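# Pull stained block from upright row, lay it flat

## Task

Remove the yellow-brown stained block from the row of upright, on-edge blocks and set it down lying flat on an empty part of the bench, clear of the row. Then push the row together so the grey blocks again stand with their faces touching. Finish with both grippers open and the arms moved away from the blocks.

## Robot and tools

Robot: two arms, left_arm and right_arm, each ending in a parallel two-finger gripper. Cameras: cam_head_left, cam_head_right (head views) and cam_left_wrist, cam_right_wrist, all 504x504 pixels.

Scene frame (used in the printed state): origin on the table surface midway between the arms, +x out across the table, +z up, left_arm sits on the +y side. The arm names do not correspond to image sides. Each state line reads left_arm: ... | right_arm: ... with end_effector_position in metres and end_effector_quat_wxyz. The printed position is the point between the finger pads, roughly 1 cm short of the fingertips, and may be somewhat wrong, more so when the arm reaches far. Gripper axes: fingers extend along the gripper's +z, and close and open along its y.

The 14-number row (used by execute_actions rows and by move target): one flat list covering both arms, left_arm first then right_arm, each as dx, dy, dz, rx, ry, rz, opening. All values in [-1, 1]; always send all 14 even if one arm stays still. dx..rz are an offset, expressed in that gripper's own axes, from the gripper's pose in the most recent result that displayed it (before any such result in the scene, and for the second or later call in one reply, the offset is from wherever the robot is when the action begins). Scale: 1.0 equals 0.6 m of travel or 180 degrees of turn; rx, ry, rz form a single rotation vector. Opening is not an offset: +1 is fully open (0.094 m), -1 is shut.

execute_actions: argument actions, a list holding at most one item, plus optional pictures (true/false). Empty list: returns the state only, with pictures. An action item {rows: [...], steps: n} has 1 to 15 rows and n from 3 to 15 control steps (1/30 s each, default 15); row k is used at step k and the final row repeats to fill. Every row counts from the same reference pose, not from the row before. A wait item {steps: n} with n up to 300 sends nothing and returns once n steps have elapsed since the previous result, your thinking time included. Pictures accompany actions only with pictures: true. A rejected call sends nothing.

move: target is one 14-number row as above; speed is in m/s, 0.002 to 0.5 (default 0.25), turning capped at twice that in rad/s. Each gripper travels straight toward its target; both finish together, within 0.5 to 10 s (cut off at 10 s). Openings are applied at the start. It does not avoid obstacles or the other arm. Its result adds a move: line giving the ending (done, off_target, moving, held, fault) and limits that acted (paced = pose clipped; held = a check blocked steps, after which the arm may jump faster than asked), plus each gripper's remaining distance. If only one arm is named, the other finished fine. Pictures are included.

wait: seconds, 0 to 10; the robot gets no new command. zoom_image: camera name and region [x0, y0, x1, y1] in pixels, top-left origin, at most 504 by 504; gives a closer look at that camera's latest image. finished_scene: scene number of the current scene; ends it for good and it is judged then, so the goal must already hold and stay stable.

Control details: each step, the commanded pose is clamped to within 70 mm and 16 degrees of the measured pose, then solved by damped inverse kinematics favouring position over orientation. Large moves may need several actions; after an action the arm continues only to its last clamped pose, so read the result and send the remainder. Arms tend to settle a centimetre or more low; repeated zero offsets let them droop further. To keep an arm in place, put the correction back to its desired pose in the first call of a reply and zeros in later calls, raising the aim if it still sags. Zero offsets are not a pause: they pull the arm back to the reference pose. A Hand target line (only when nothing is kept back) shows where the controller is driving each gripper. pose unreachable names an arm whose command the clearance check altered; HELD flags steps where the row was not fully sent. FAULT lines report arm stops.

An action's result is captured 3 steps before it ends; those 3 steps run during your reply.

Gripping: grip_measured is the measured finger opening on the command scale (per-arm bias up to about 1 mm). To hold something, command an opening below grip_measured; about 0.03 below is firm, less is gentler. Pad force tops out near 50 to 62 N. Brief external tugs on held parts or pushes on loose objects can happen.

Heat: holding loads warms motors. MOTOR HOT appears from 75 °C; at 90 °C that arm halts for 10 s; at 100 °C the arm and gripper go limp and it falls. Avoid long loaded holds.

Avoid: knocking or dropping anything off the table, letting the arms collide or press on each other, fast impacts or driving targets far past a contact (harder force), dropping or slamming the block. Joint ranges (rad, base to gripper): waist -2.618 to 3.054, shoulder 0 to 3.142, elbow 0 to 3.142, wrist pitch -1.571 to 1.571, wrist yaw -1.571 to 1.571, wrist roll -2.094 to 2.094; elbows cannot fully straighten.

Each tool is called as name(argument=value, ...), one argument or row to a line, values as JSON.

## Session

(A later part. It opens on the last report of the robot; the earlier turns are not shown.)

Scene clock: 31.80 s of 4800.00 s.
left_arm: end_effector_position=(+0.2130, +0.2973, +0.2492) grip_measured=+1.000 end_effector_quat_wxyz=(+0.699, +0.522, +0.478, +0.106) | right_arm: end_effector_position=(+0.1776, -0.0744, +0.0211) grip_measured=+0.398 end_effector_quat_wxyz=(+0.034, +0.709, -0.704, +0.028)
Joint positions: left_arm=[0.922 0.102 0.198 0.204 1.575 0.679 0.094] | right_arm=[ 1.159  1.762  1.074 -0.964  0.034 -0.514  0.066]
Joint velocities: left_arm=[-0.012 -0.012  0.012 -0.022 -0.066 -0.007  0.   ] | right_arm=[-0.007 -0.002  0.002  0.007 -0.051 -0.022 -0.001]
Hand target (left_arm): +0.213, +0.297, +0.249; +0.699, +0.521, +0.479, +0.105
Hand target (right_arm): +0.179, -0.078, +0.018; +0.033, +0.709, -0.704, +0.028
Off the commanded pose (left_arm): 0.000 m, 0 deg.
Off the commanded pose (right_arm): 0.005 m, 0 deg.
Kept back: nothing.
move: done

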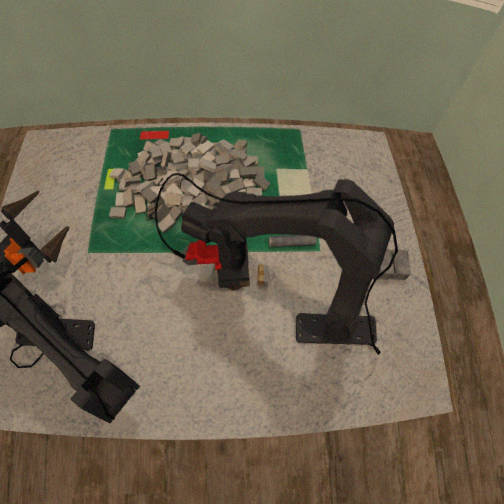

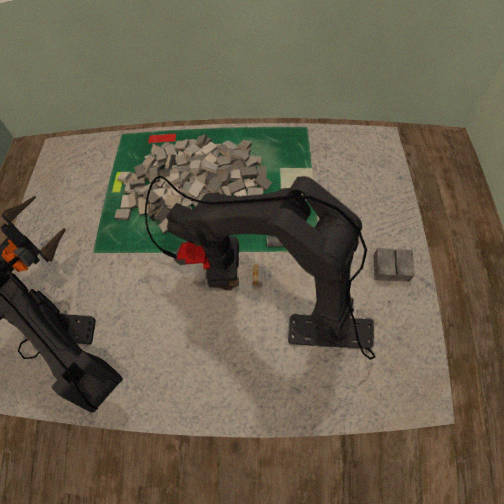

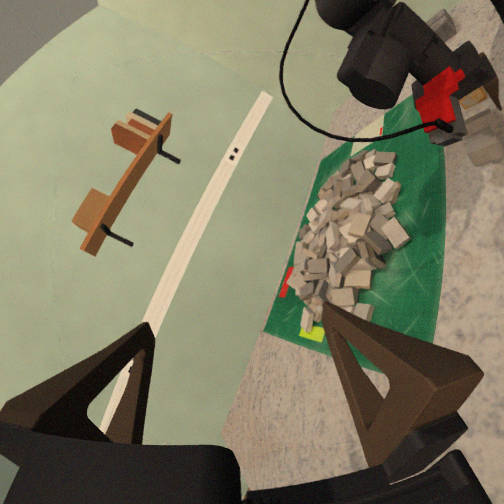

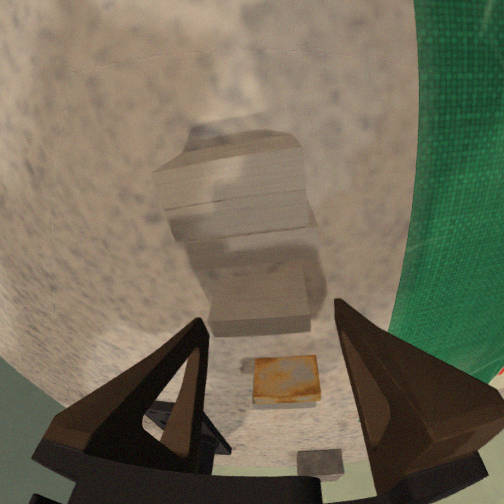

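move(
  target=[0,0,0,0,0,0,1,0,0,0,0,0,0,-0.2],
)

move(
  target=[0,0,0,0,0,0,1,-0.075,-0.005,-0.018,0,0,0,-0.2],
  speed=0.04,
)

Scene clock: 32.73 s of 4800.00 s.
left_arm: end_effector_position=(+0.2129, +0.2973, +0.2494) grip_measured=+1.000 end_effector_quat_wxyz=(+0.699, +0.522, +0.478, +0.107) | right_arm: end_effector_position=(+0.1777, -0.0741, +0.0211) grip_measured=-0.152 end_effector_quat_wxyz=(+0.034, +0.709, -0.704, +0.027)
Joint positions: left_arm=[0.922 0.102 0.198 0.207 1.575 0.679 0.094] | right_arm=[ 1.159  1.762  1.074 -0.963  0.034 -0.515  0.04 ]
Joint velocities: left_arm=[-0.002  0.002  0.012 -0.066 -0.007 -0.022  0.   ] | right_arm=[ 0.012 -0.002 -0.012  0.007  0.051 -0.022 -0.   ]
Hand target (left_arm): +0.213, +0.297, +0.249; +0.699, +0.522, +0.478, +0.106
Hand target (right_arm): +0.178, -0.074, +0.021; +0.034, +0.709, -0.704, +0.027
Off the commanded pose (left_arm): 0.000 m, 0 deg.
Off the commanded pose (right_arm): 0.000 m, 0 deg.
Kept back: nothing.
move: done

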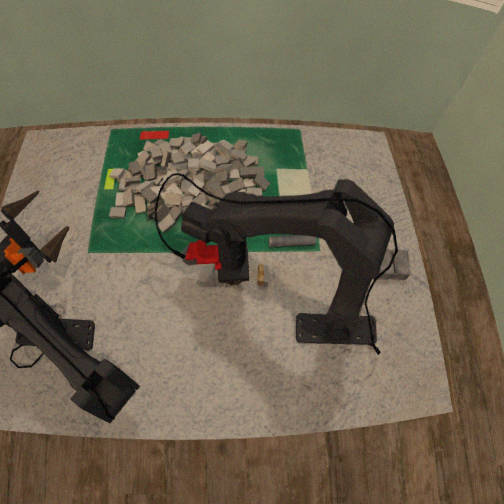

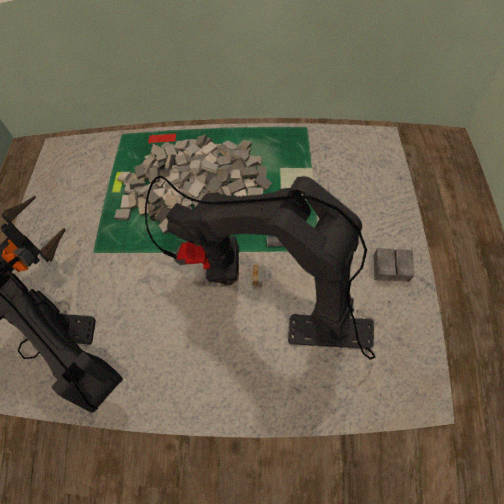

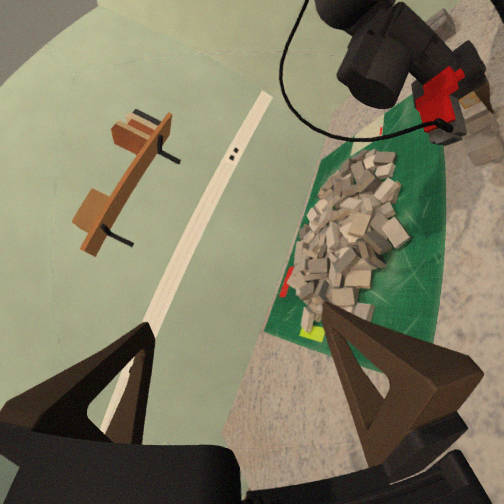

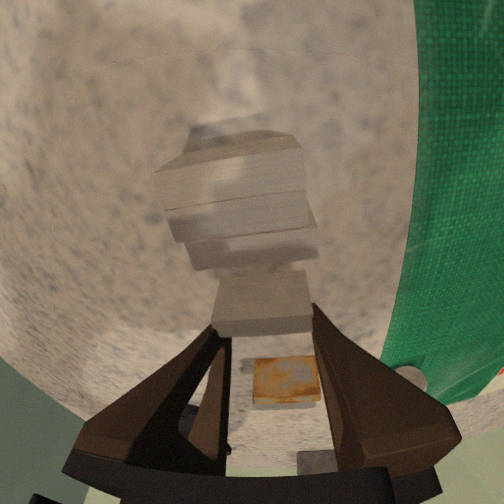

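Scene clock: 34.17 s of 4800.00 s.
left_arm: end_effector_position=(+0.2129, +0.2972, +0.2496) grip_measured=+1.000 end_effector_quat_wxyz=(+0.698, +0.523, +0.477, +0.108) | right_arm: end_effector_position=(+0.1793, -0.0416, +0.0249) grip_measured=-0.152 end_effector_quat_wxyz=(+0.046, +0.708, -0.703, +0.036)
Joint positions: left_arm=[0.922 0.102 0.198 0.21  1.575 0.679 0.094] | right_arm=[ 1.208  1.886  1.247 -1.042  0.039 -0.463  0.04 ]
Joint velocities: left_arm=[-0.002 -0.022  0.002 -0.037 -0.066 -0.066  0.   ] | right_arm=[ 0.002 -0.007 -0.017 -0.037  0.007  0.022  0.   ]
Hand target (left_arm): +0.213, +0.297, +0.249; +0.699, +0.522, +0.477, +0.107
Hand target (right_arm): +0.180, -0.028, +0.029; +0.033, +0.709, -0.704, +0.027
Off the commanded pose (left_arm): 0.000 m, 0 deg.
Off the commanded pose (right_arm): 0.014 m, 2 deg.
Kept back: nothing.
move: off_target (right_arm)

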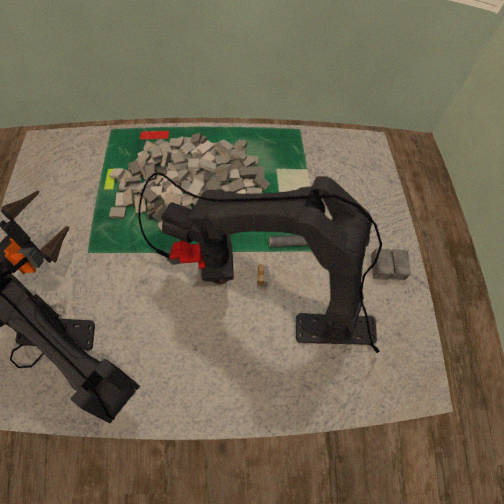

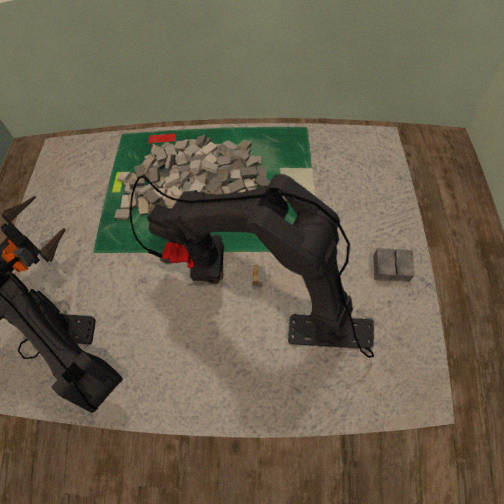

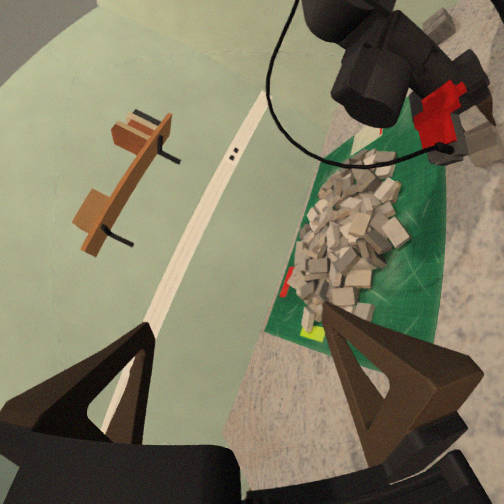

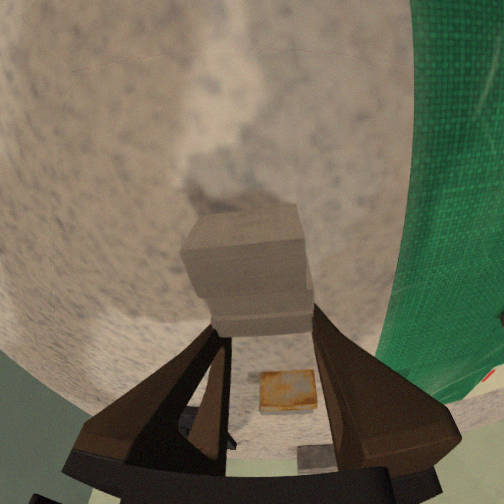

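move(
  target=[0,0,0,0,0,0,1,-0.03,0,0,0,0,0,-0.2],
  speed=0.03,
)

move(
  target=[0,0,0,0,0,0,1,0,0,0.005,0,0,0,0.4],
  speed=0.03,
)

move(
  target=[0,0,0,0,0,0,1,0.02,0,-0.15,0,0,0,0.4],
  speed=0.12,
)

Scene clock: 35.23 s of 4800.00 s.
left_arm: end_effector_position=(+0.2129, +0.2972, +0.2497) grip_measured=+1.000 end_effector_quat_wxyz=(+0.698, +0.523, +0.476, +0.109) | right_arm: end_effector_position=(+0.1785, -0.0403, +0.0226) grip_measured=-0.152 end_effector_quat_wxyz=(+0.061, +0.707, -0.703, +0.048)
Joint positions: left_arm=[0.922 0.102 0.198 0.212 1.575 0.679 0.094] | right_arm=[ 1.219  1.926  1.287 -1.079  0.05  -0.449  0.04 ]
Joint velocities: left_arm=[-0.022 -0.007  0.007 -0.007 -0.007  0.066  0.   ] | right_arm=[ 0.022 -0.002  0.012 -0.022  0.007 -0.095  0.001]
Hand target (left_arm): +0.213, +0.297, +0.250; +0.698, +0.523, +0.477, +0.108
Hand target (right_arm): +0.179, -0.024, +0.023; +0.046, +0.708, -0.703, +0.036
Off the commanded pose (left_arm): 0.000 m, 0 deg.
Off the commanded pose (right_arm): 0.017 m, 2 deg.
Kept back: nothing.
move: off_target (right_arm)

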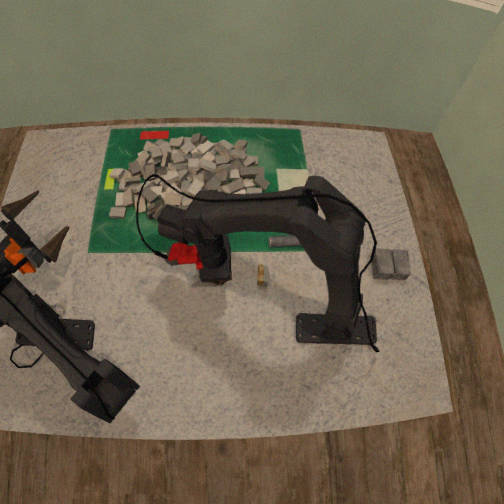

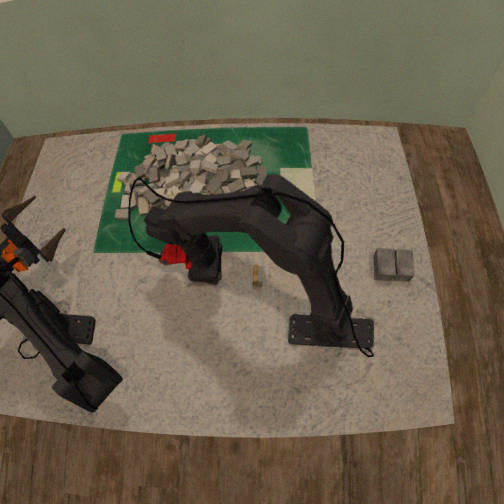

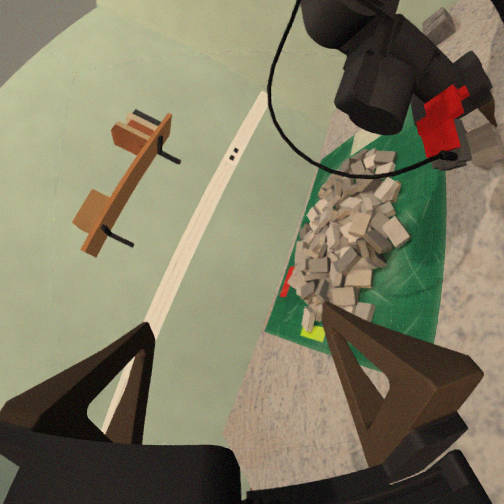

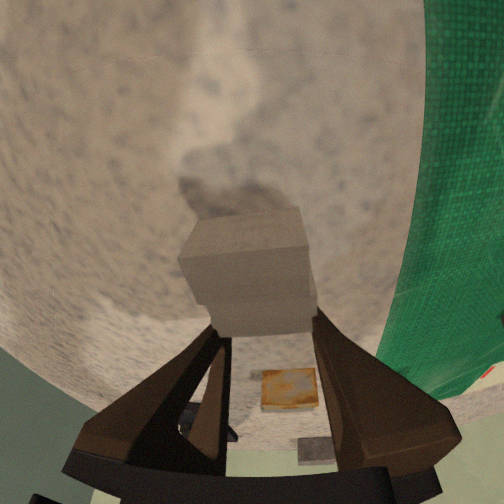

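Scene clock: 35.93 s of 4800.00 s.
left_arm: end_effector_position=(+0.2128, +0.2971, +0.2499) grip_measured=+1.000 end_effector_quat_wxyz=(+0.698, +0.524, +0.475, +0.109) | right_arm: end_effector_position=(+0.1783, -0.0406, +0.0226) grip_measured=+0.398 end_effector_quat_wxyz=(+0.062, +0.707, -0.703, +0.048)
Joint positions: left_arm=[0.922 0.102 0.198 0.215 1.575 0.679 0.094] | right_arm=[ 1.219  1.926  1.287 -1.08   0.05  -0.449  0.066]
Joint velocities: left_arm=[-0.017 -0.002  0.007 -0.037  0.007  0.022  0.   ] | right_arm=[-0.012 -0.002 -0.022 -0.007  0.037 -0.007 -0.001]
Hand target (left_arm): +0.213, +0.297, +0.250; +0.698, +0.523, +0.476, +0.109
Hand target (right_arm): +0.178, -0.041, +0.020; +0.061, +0.707, -0.703, +0.048
Off the commanded pose (left_arm): 0.000 m, 0 deg.
Off the commanded pose (right_arm): 0.003 m, 0 deg.
Kept back: nothing.
move: done

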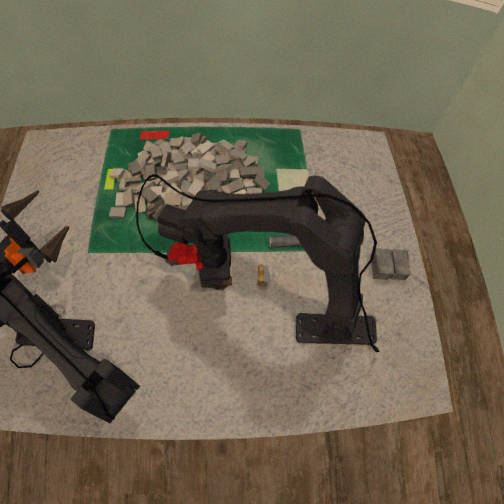

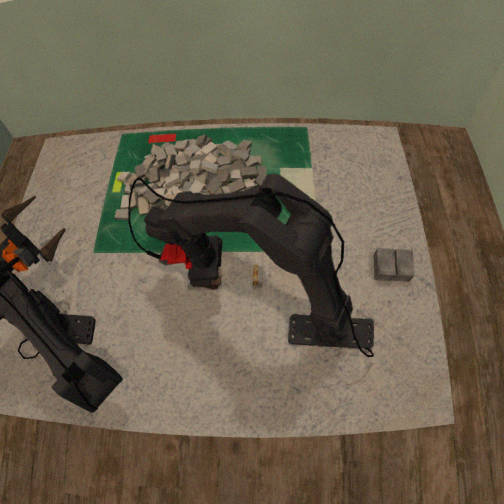

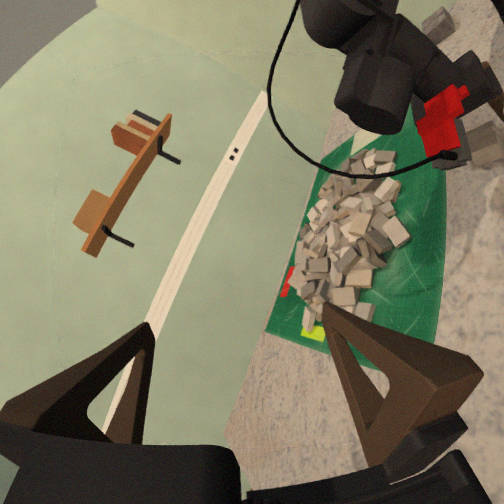

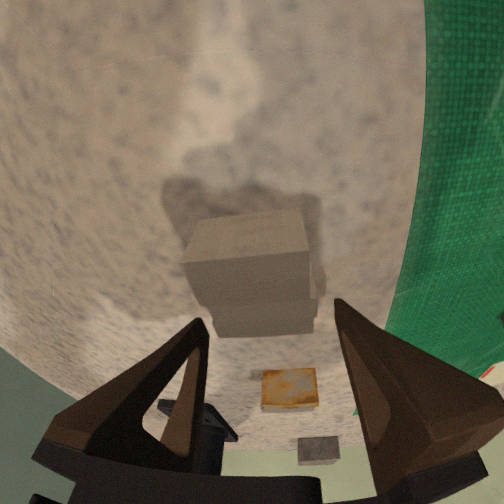

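Scene clock: 37.30 s of 4800.00 s.
left_arm: end_effector_position=(+0.2128, +0.2971, +0.2501) grip_measured=+1.000 end_effector_quat_wxyz=(+0.698, +0.525, +0.475, +0.110) | right_arm: end_effector_position=(+0.1782, -0.0408, +0.1032) grip_measured=+0.398 end_effector_quat_wxyz=(+0.073, +0.706, -0.702, +0.052)
Joint positions: left_arm=[0.922 0.102 0.198 0.217 1.575 0.679 0.094] | right_arm=[ 1.219  1.873  1.542 -1.412  0.05  -0.449  0.066]
Joint velocities: left_arm=[ 0.022  0.027 -0.002 -0.007  0.037 -0.007  0.   ] | right_arm=[ 0.002  0.002  0.007 -0.051  0.051  0.022 -0.001]
Hand target (left_arm): +0.213, +0.297, +0.250; +0.698, +0.524, +0.475, +0.109
Hand target (right_arm): +0.182, -0.039, +0.113; +0.062, +0.707, -0.703, +0.048
Off the commanded pose (left_arm): 0.000 m, 0 deg.
Off the commanded pose (right_arm): 0.011 m, 1 deg.
Kept back: nothing.
move: off_target (right_arm)

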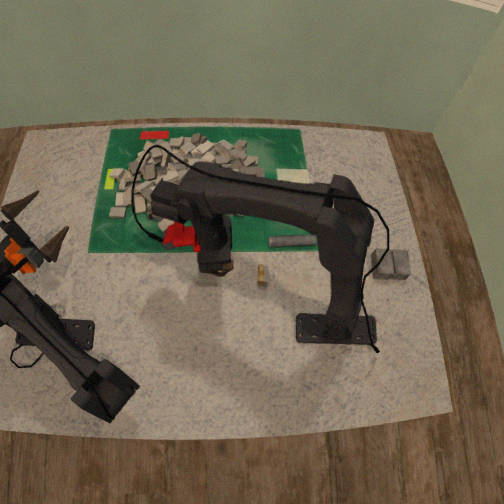

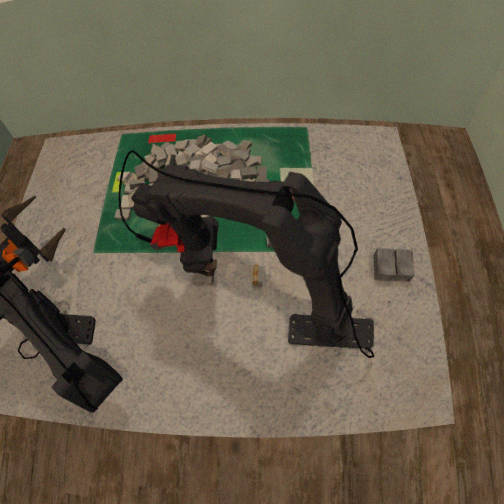

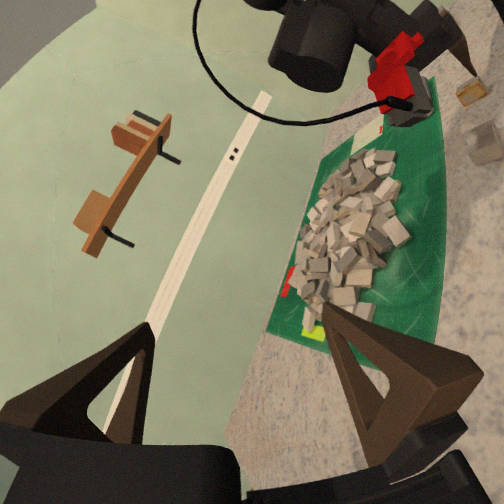

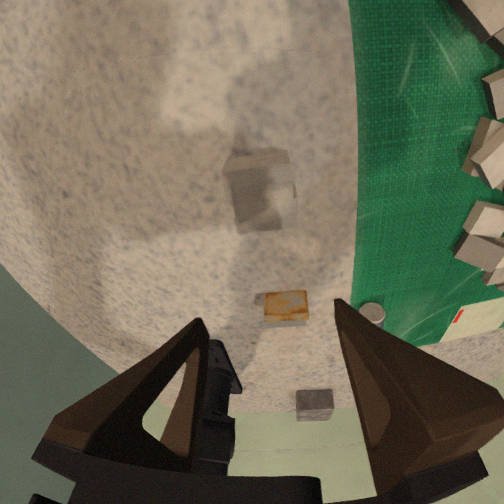

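move(
  target=[0,0,0,0,0,0,1,0.125,0,0.02,0.04,0,0,-1],
  speed=0.12,
)

move(
  target=[0,0,0,0,0,0,1,0,0,0.095,0,0,0,-1],
  speed=0.08,
)

Scene clock: 38.73 s of 4800.00 s.
left_arm: end_effector_position=(+0.2128, +0.2971, +0.2502) grip_measured=+1.000 end_effector_quat_wxyz=(+0.698, +0.525, +0.474, +0.111) | right_arm: end_effector_position=(+0.1771, -0.1137, +0.1047) grip_measured=-0.986 end_effector_quat_wxyz=(+0.036, +0.709, -0.698, +0.094)
Joint positions: left_arm=[0.922 0.102 0.198 0.22  1.575 0.679 0.094] | right_arm=[ 1.173  1.581  1.207 -1.32   0.16  -0.5    0.001]
Joint velocities: left_arm=[-0.017  0.002  0.007 -0.022  0.022 -0.037  0.   ] | right_arm=[ 0.002 -0.007 -0.002 -0.007 -0.022  0.007 -0.001]
Hand target (left_arm): +0.213, +0.297, +0.250; +0.698, +0.525, +0.475, +0.110
Hand target (right_arm): +0.179, -0.117, +0.104; +0.029, +0.709, -0.698, +0.096
Off the commanded pose (left_arm): 0.000 m, 0 deg.
Off the commanded pose (right_arm): 0.003 m, 1 deg.
Kept back: nothing.
move: done

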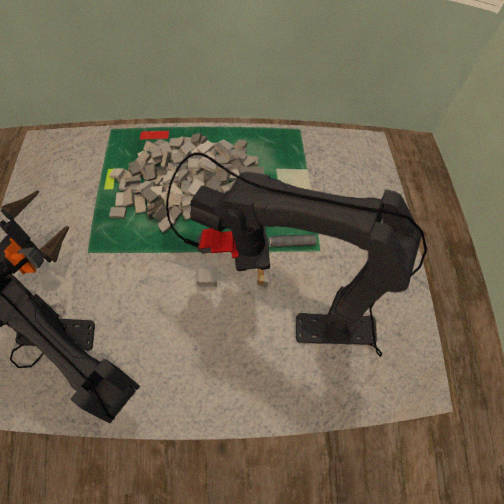

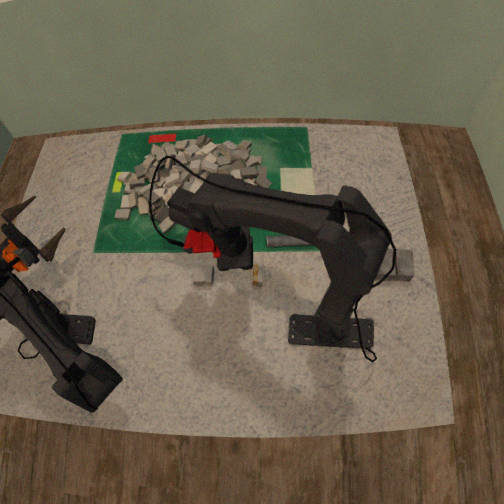

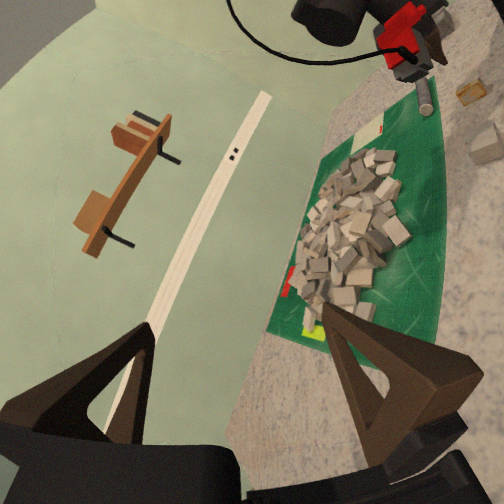

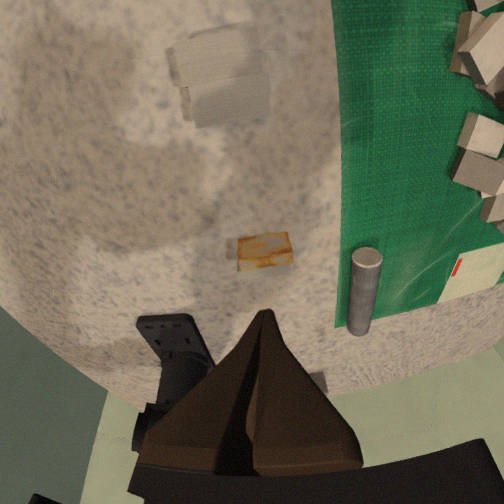

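Scene clock: 40.00 s of 4800.00 s.
left_arm: end_effector_position=(+0.2127, +0.2970, +0.2504) grip_measured=+1.000 end_effector_quat_wxyz=(+0.698, +0.526, +0.473, +0.112) | right_arm: end_effector_position=(+0.1801, -0.1197, +0.0563) grip_measured=-0.986 end_effector_quat_wxyz=(+0.028, +0.709, -0.698, +0.091)
Joint positions: left_arm=[0.922 0.102 0.198 0.222 1.575 0.679 0.094] | right_arm=[ 1.151  1.592  1.023 -1.104  0.16  -0.524  0.001]
Joint velocities: left_arm=[ 0.002  0.012 -0.017 -0.007  0.007  0.066  0.   ] | right_arm=[-0.002  0.012  0.002  0.007 -0.007  0.037 -0.001]
Hand target (left_arm): +0.213, +0.297, +0.250; +0.698, +0.525, +0.474, +0.111
Hand target (right_arm): +0.181, -0.124, +0.049; +0.036, +0.709, -0.698, +0.094
Off the commanded pose (left_arm): 0.000 m, 0 deg.
Off the commanded pose (right_arm): 0.009 m, 1 deg.
Kept back: nothing.
move: done

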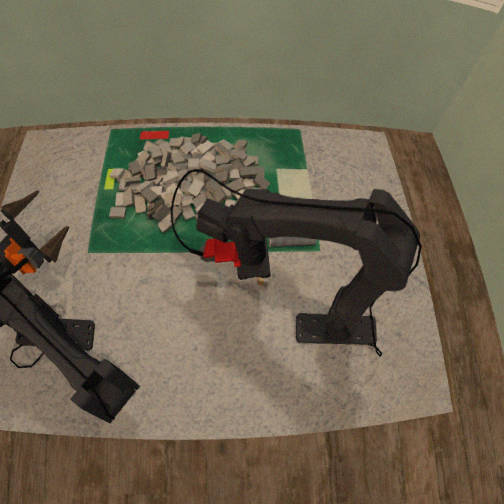

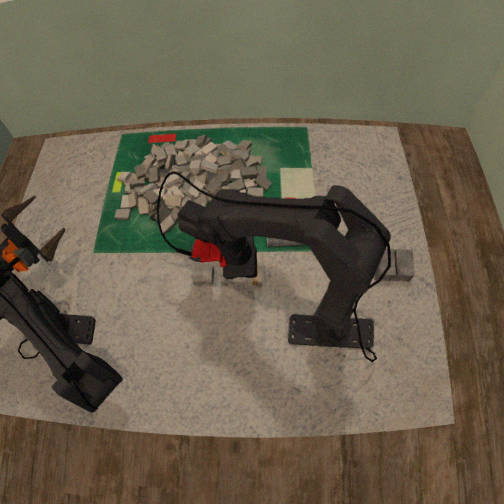

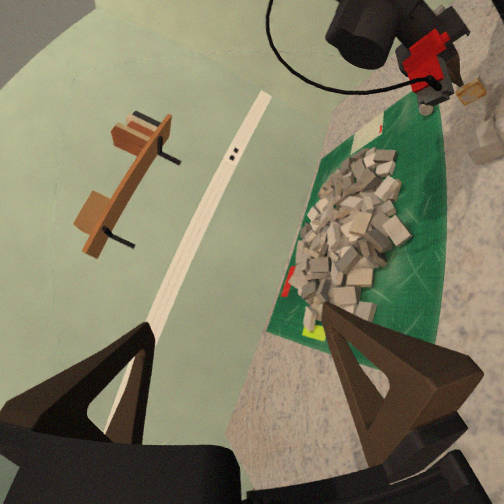

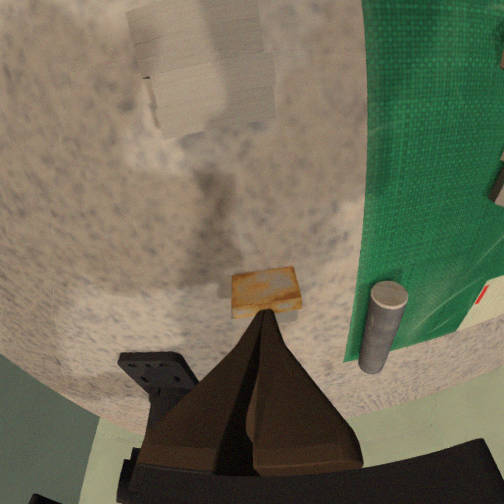

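move(
  target=[0,0,0,0,0,0,1,-0.04,0,0.005,0,0,0,-1],
  speed=0.06,
)

move(
  target=[0,0,0,0,0,0,1,0,0,0.04,0,0,0,-1],
  speed=0.06,
)

move(
  target=[0,0,0,0,0,0,1,0.13,0,-0.008,0,0,0,-1],
  speed=0.05,
)

Scene clock: 41.00 s of 4800.00 s.
left_arm: end_effector_position=(+0.2127, +0.2970, +0.2506) grip_measured=+1.000 end_effector_quat_wxyz=(+0.698, +0.526, +0.473, +0.113) | right_arm: end_effector_position=(+0.1772, -0.1073, +0.0484) grip_measured=-0.986 end_effector_quat_wxyz=(+0.038, +0.711, -0.696, +0.095)
Joint positions: left_arm=[0.922 0.102 0.198 0.225 1.575 0.679 0.094] | right_arm=[ 1.185  1.661  1.06  -1.1    0.16  -0.492  0.001]
Joint velocities: left_arm=[-0.007  0.007 -0.007  0.066 -0.037 -0.007  0.   ] | right_arm=[-0.017 -0.017  0.007  0.022 -0.037 -0.051  0.001]
Hand target (left_arm): +0.213, +0.297, +0.250; +0.698, +0.526, +0.473, +0.112
Hand target (right_arm): +0.180, -0.097, +0.050; +0.028, +0.710, -0.698, +0.090
Off the commanded pose (left_arm): 0.000 m, 0 deg.
Off the commanded pose (right_arm): 0.011 m, 1 deg.
Kept back: nothing.
move: off_target (right_arm)

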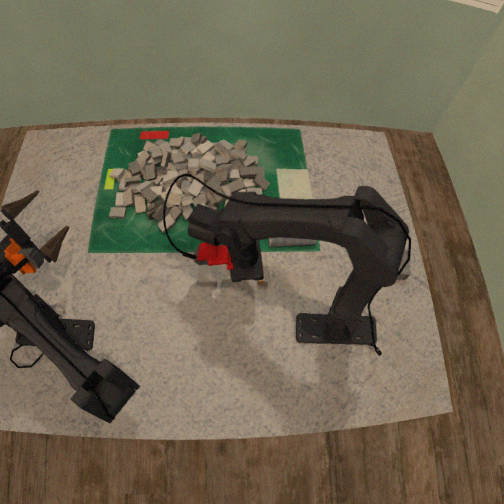

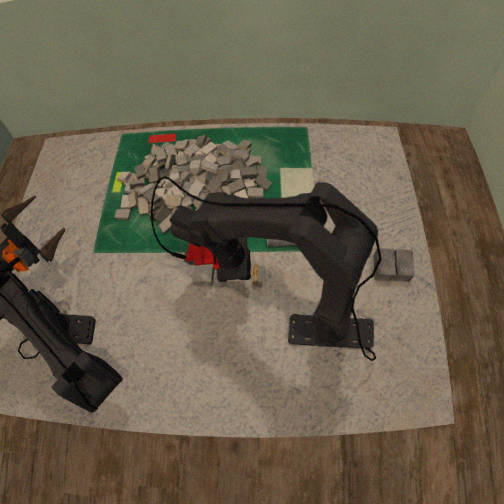

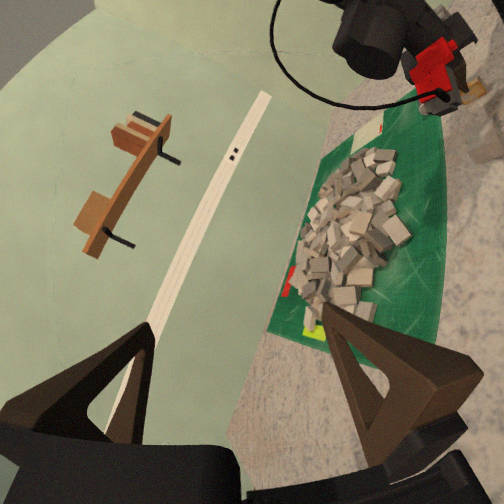

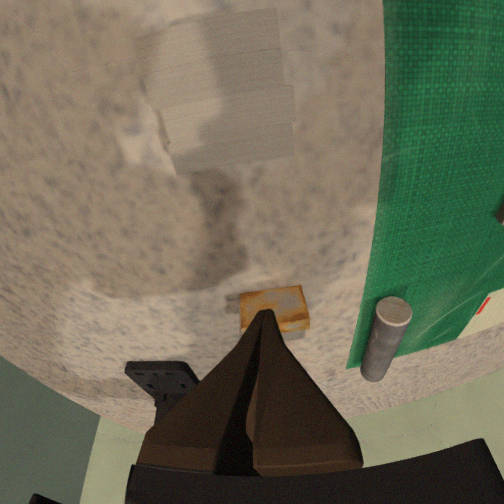

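Scene clock: 41.93 s of 4800.00 s.
left_arm: end_effector_position=(+0.2127, +0.2969, +0.2507) grip_measured=+1.000 end_effector_quat_wxyz=(+0.697, +0.527, +0.472, +0.114) | right_arm: end_effector_position=(+0.1786, -0.1069, +0.0328) grip_measured=-0.986 end_effector_quat_wxyz=(+0.029, +0.711, -0.697, +0.092)
Joint positions: left_arm=[0.922 0.102 0.198 0.227 1.575 0.679 0.094] | right_arm=[ 1.181  1.671  1.006 -1.017  0.16  -0.497  0.001]
Joint velocities: left_arm=[ 0.007 -0.032 -0.002 -0.051  0.037  0.022  0.   ] | right_arm=[-0.017  0.002  0.022 -0.007 -0.066  0.022  0.001]
Hand target (left_arm): +0.213, +0.297, +0.251; +0.698, +0.526, +0.473, +0.113
Hand target (right_arm): +0.179, -0.112, +0.025; +0.039, +0.711, -0.696, +0.095
Off the commanded pose (left_arm): 0.000 m, 0 deg.
Off the commanded pose (right_arm): 0.009 m, 1 deg.
Kept back: nothing.
move: done

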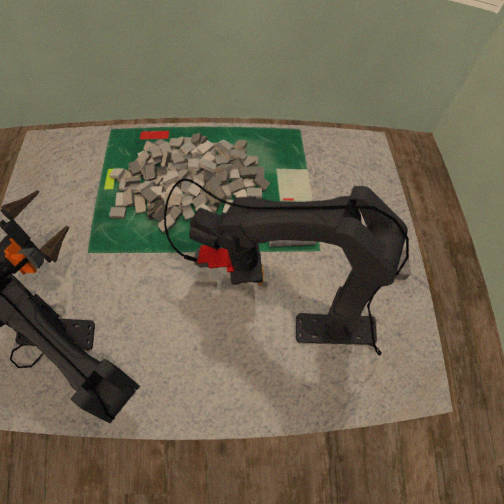

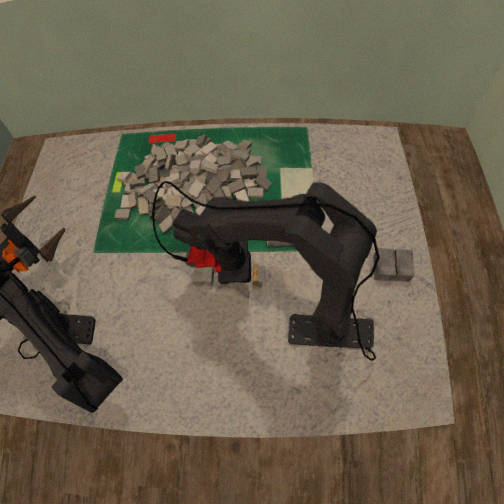

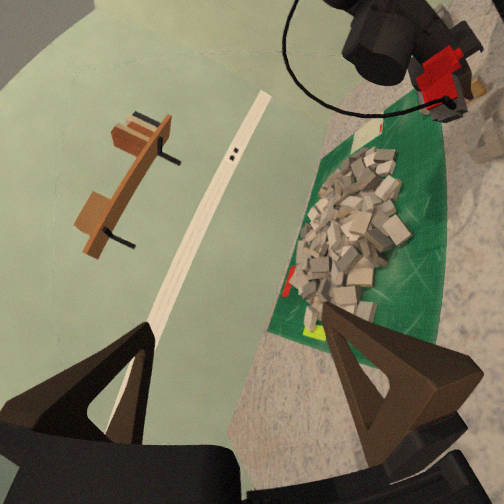

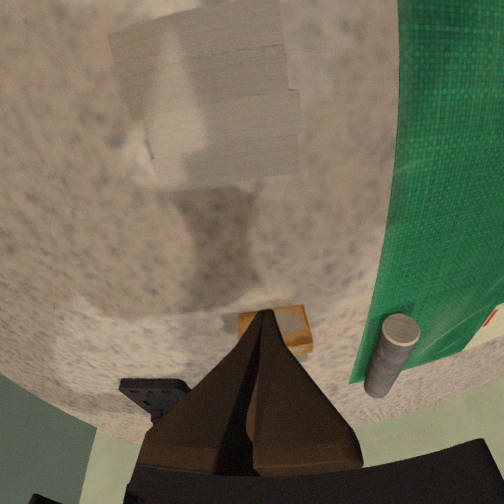

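Scene clock: 43.80 s of 4800.00 s.
left_arm: end_effector_position=(+0.2126, +0.2969, +0.2509) grip_measured=+1.000 end_effector_quat_wxyz=(+0.697, +0.528, +0.472, +0.115) | right_arm: end_effector_position=(+0.1833, -0.1739, +0.0500) grip_measured=-0.986 end_effector_quat_wxyz=(+0.024, +0.710, -0.699, +0.088)
Joint positions: left_arm=[0.922 0.102 0.198 0.229 1.575 0.679 0.094] | right_arm=[ 1.009  1.415  0.835 -1.06   0.17  -0.668  0.001]
Joint velocities: left_arm=[ 0.017  0.002  0.002 -0.066 -0.051 -0.007  0.   ] | right_arm=[ 0.002 -0.012  0.007 -0.095 -0.037  0.022 -0.002]
Hand target (left_arm): +0.213, +0.297, +0.251; +0.697, +0.527, +0.472, +0.114
Hand target (right_arm): +0.180, -0.183, +0.050; +0.031, +0.711, -0.697, +0.092
Off the commanded pose (left_arm): 0.000 m, 0 deg.
Off the commanded pose (right_arm): 0.010 m, 1 deg.
Kept back: nothing.
move: done

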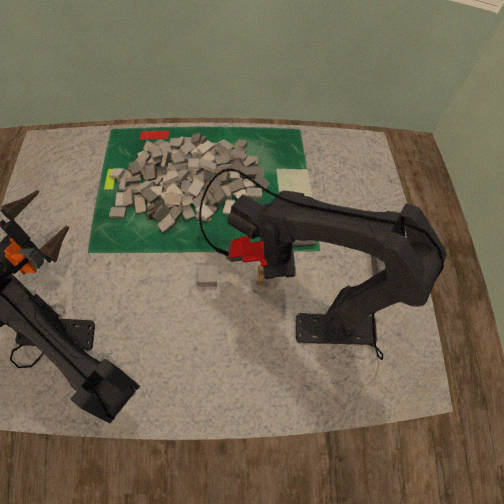

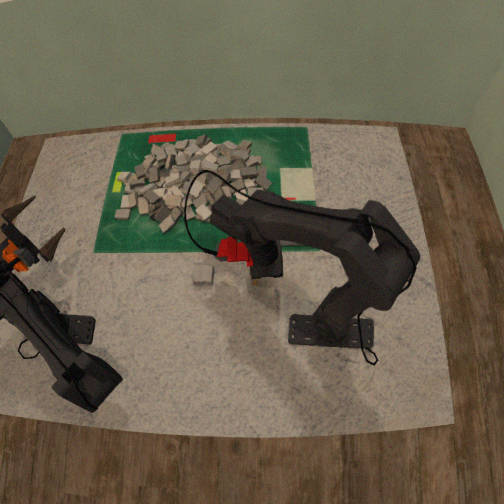

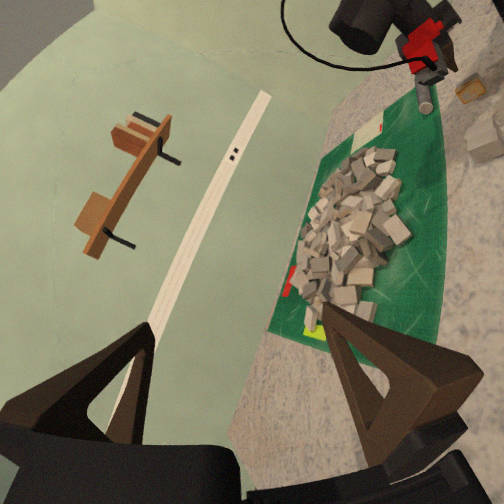

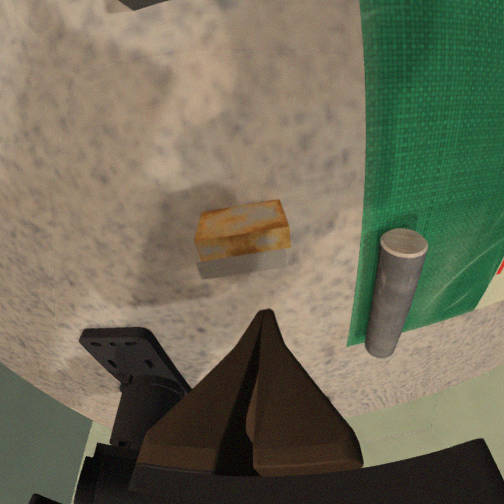

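zoom_image(
  camera="cam_right_wrist",
  region=[170, 180, 320, 300],
)

zoom_image(
  camera="cam_head_left",
  region=[185, 250, 285, 300],
)

Region (170, 180, 320, 300) of cam_right_wrist's 504x504 image, scaled by 3.360, with more detail than that image has; it fills the top 403 rows of this view, and the rest is white.

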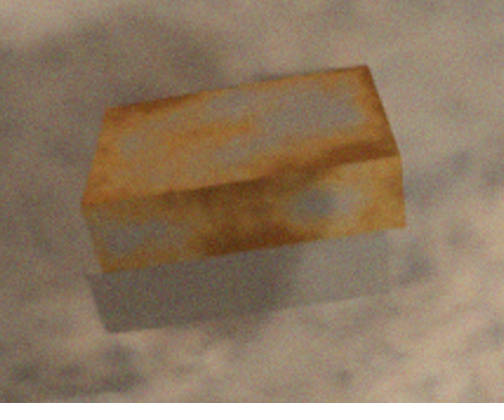

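Region (185, 250, 285, 300) of cam_head_left's 504x504 image, scaled by 5.040, with more detail than that image has.

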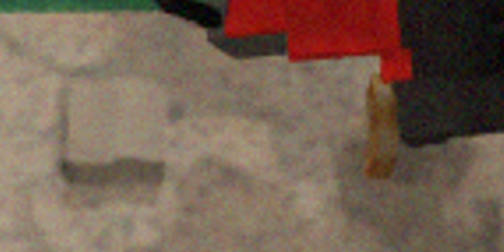

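move(
  target=[0,0,0,0,0,0,1,-0.02,0,-0.03,-0.04,0,0,0.3],
  speed=0.08,
)

Scene clock: 46.20 s of 4800.00 s.
left_arm: end_effector_position=(+0.2126, +0.2968, +0.2510) grip_measured=+1.000 end_effector_quat_wxyz=(+0.697, +0.528, +0.471, +0.115) | right_arm: end_effector_position=(+0.1794, -0.1624, +0.0629) grip_measured=+0.298 end_effector_quat_wxyz=(+0.066, +0.708, -0.702, +0.051)
Joint positions: left_arm=[0.922 0.102 0.198 0.232 1.575 0.679 0.094] | right_arm=[ 0.988  1.497  0.961 -1.175  0.087 -0.681  0.061]
Joint velocities: left_arm=[-0.017  0.017  0.002 -0.037 -0.066 -0.051  0.   ] | right_arm=[ 0.007 -0.007 -0.012 -0.007 -0.051  0.007  0.   ]
Hand target (left_arm): +0.213, +0.297, +0.251; +0.697, +0.528, +0.472, +0.115
Hand target (right_arm): +0.181, -0.160, +0.066; +0.069, +0.707, -0.702, +0.045
Off the commanded pose (left_arm): 0.000 m, 0 deg.
Off the commanded pose (right_arm): 0.005 m, 1 deg.
Kept back: nothing.
move: done

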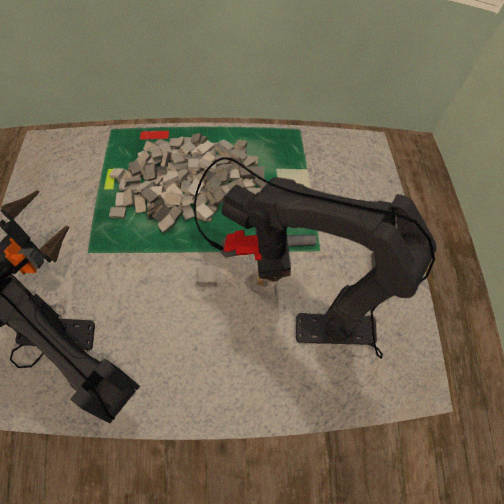

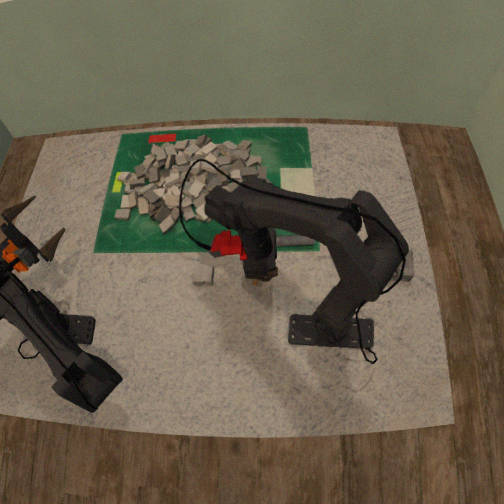

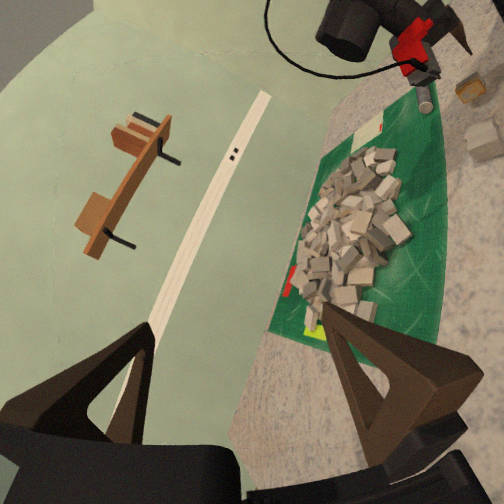

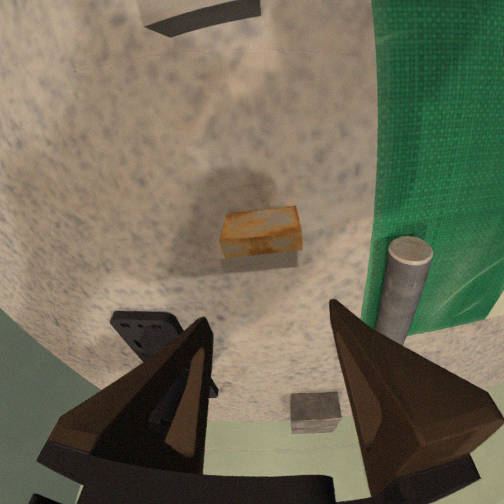

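move(
  target=[0,0,0,0,0,0,1,0,0,0,0.009,-0.036,0,0.3],
  speed=0.08,
)

Scene clock: 47.57 s of 4800.00 s.
left_arm: end_effector_position=(+0.2126, +0.2968, +0.2512) grip_measured=+1.000 end_effector_quat_wxyz=(+0.697, +0.529, +0.470, +0.116) | right_arm: end_effector_position=(+0.1805, -0.1615, +0.0636) grip_measured=+0.298 end_effector_quat_wxyz=(+0.024, +0.710, -0.704, +0.027)
Joint positions: left_arm=[0.922 0.102 0.198 0.234 1.575 0.679 0.094] | right_arm=[ 0.954  1.414  0.902 -1.111  0.05  -0.719  0.061]
Joint velocities: left_arm=[-0.012  0.002 -0.002  0.022 -0.037 -0.007  0.   ] | right_arm=[-0.002 -0.022 -0.012  0.037  0.051  0.007 -0.   ]
Hand target (left_arm): +0.213, +0.297, +0.251; +0.697, +0.528, +0.471, +0.115
Hand target (right_arm): +0.179, -0.162, +0.063; +0.017, +0.709, -0.704, +0.020
Off the commanded pose (left_arm): 0.000 m, 0 deg.
Off the commanded pose (right_arm): 0.002 m, 1 deg.
Kept back: nothing.
move: done

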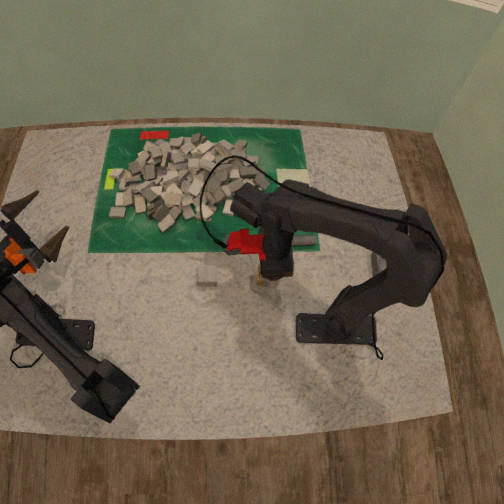

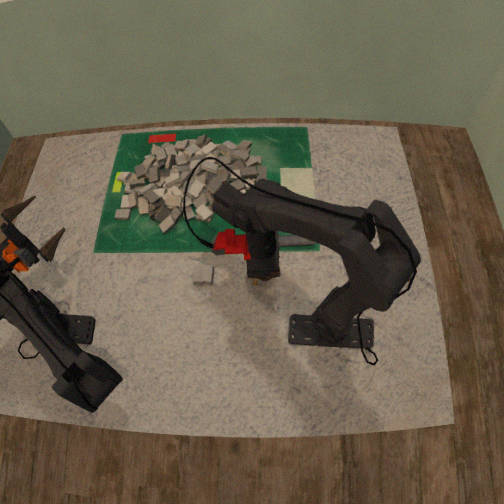

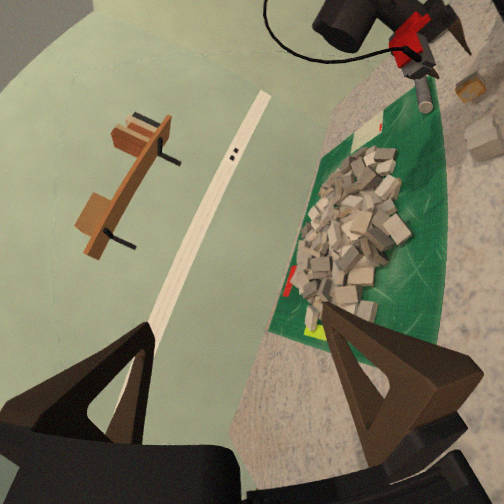

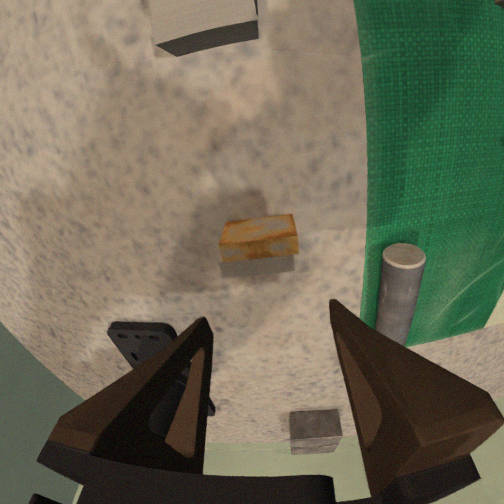

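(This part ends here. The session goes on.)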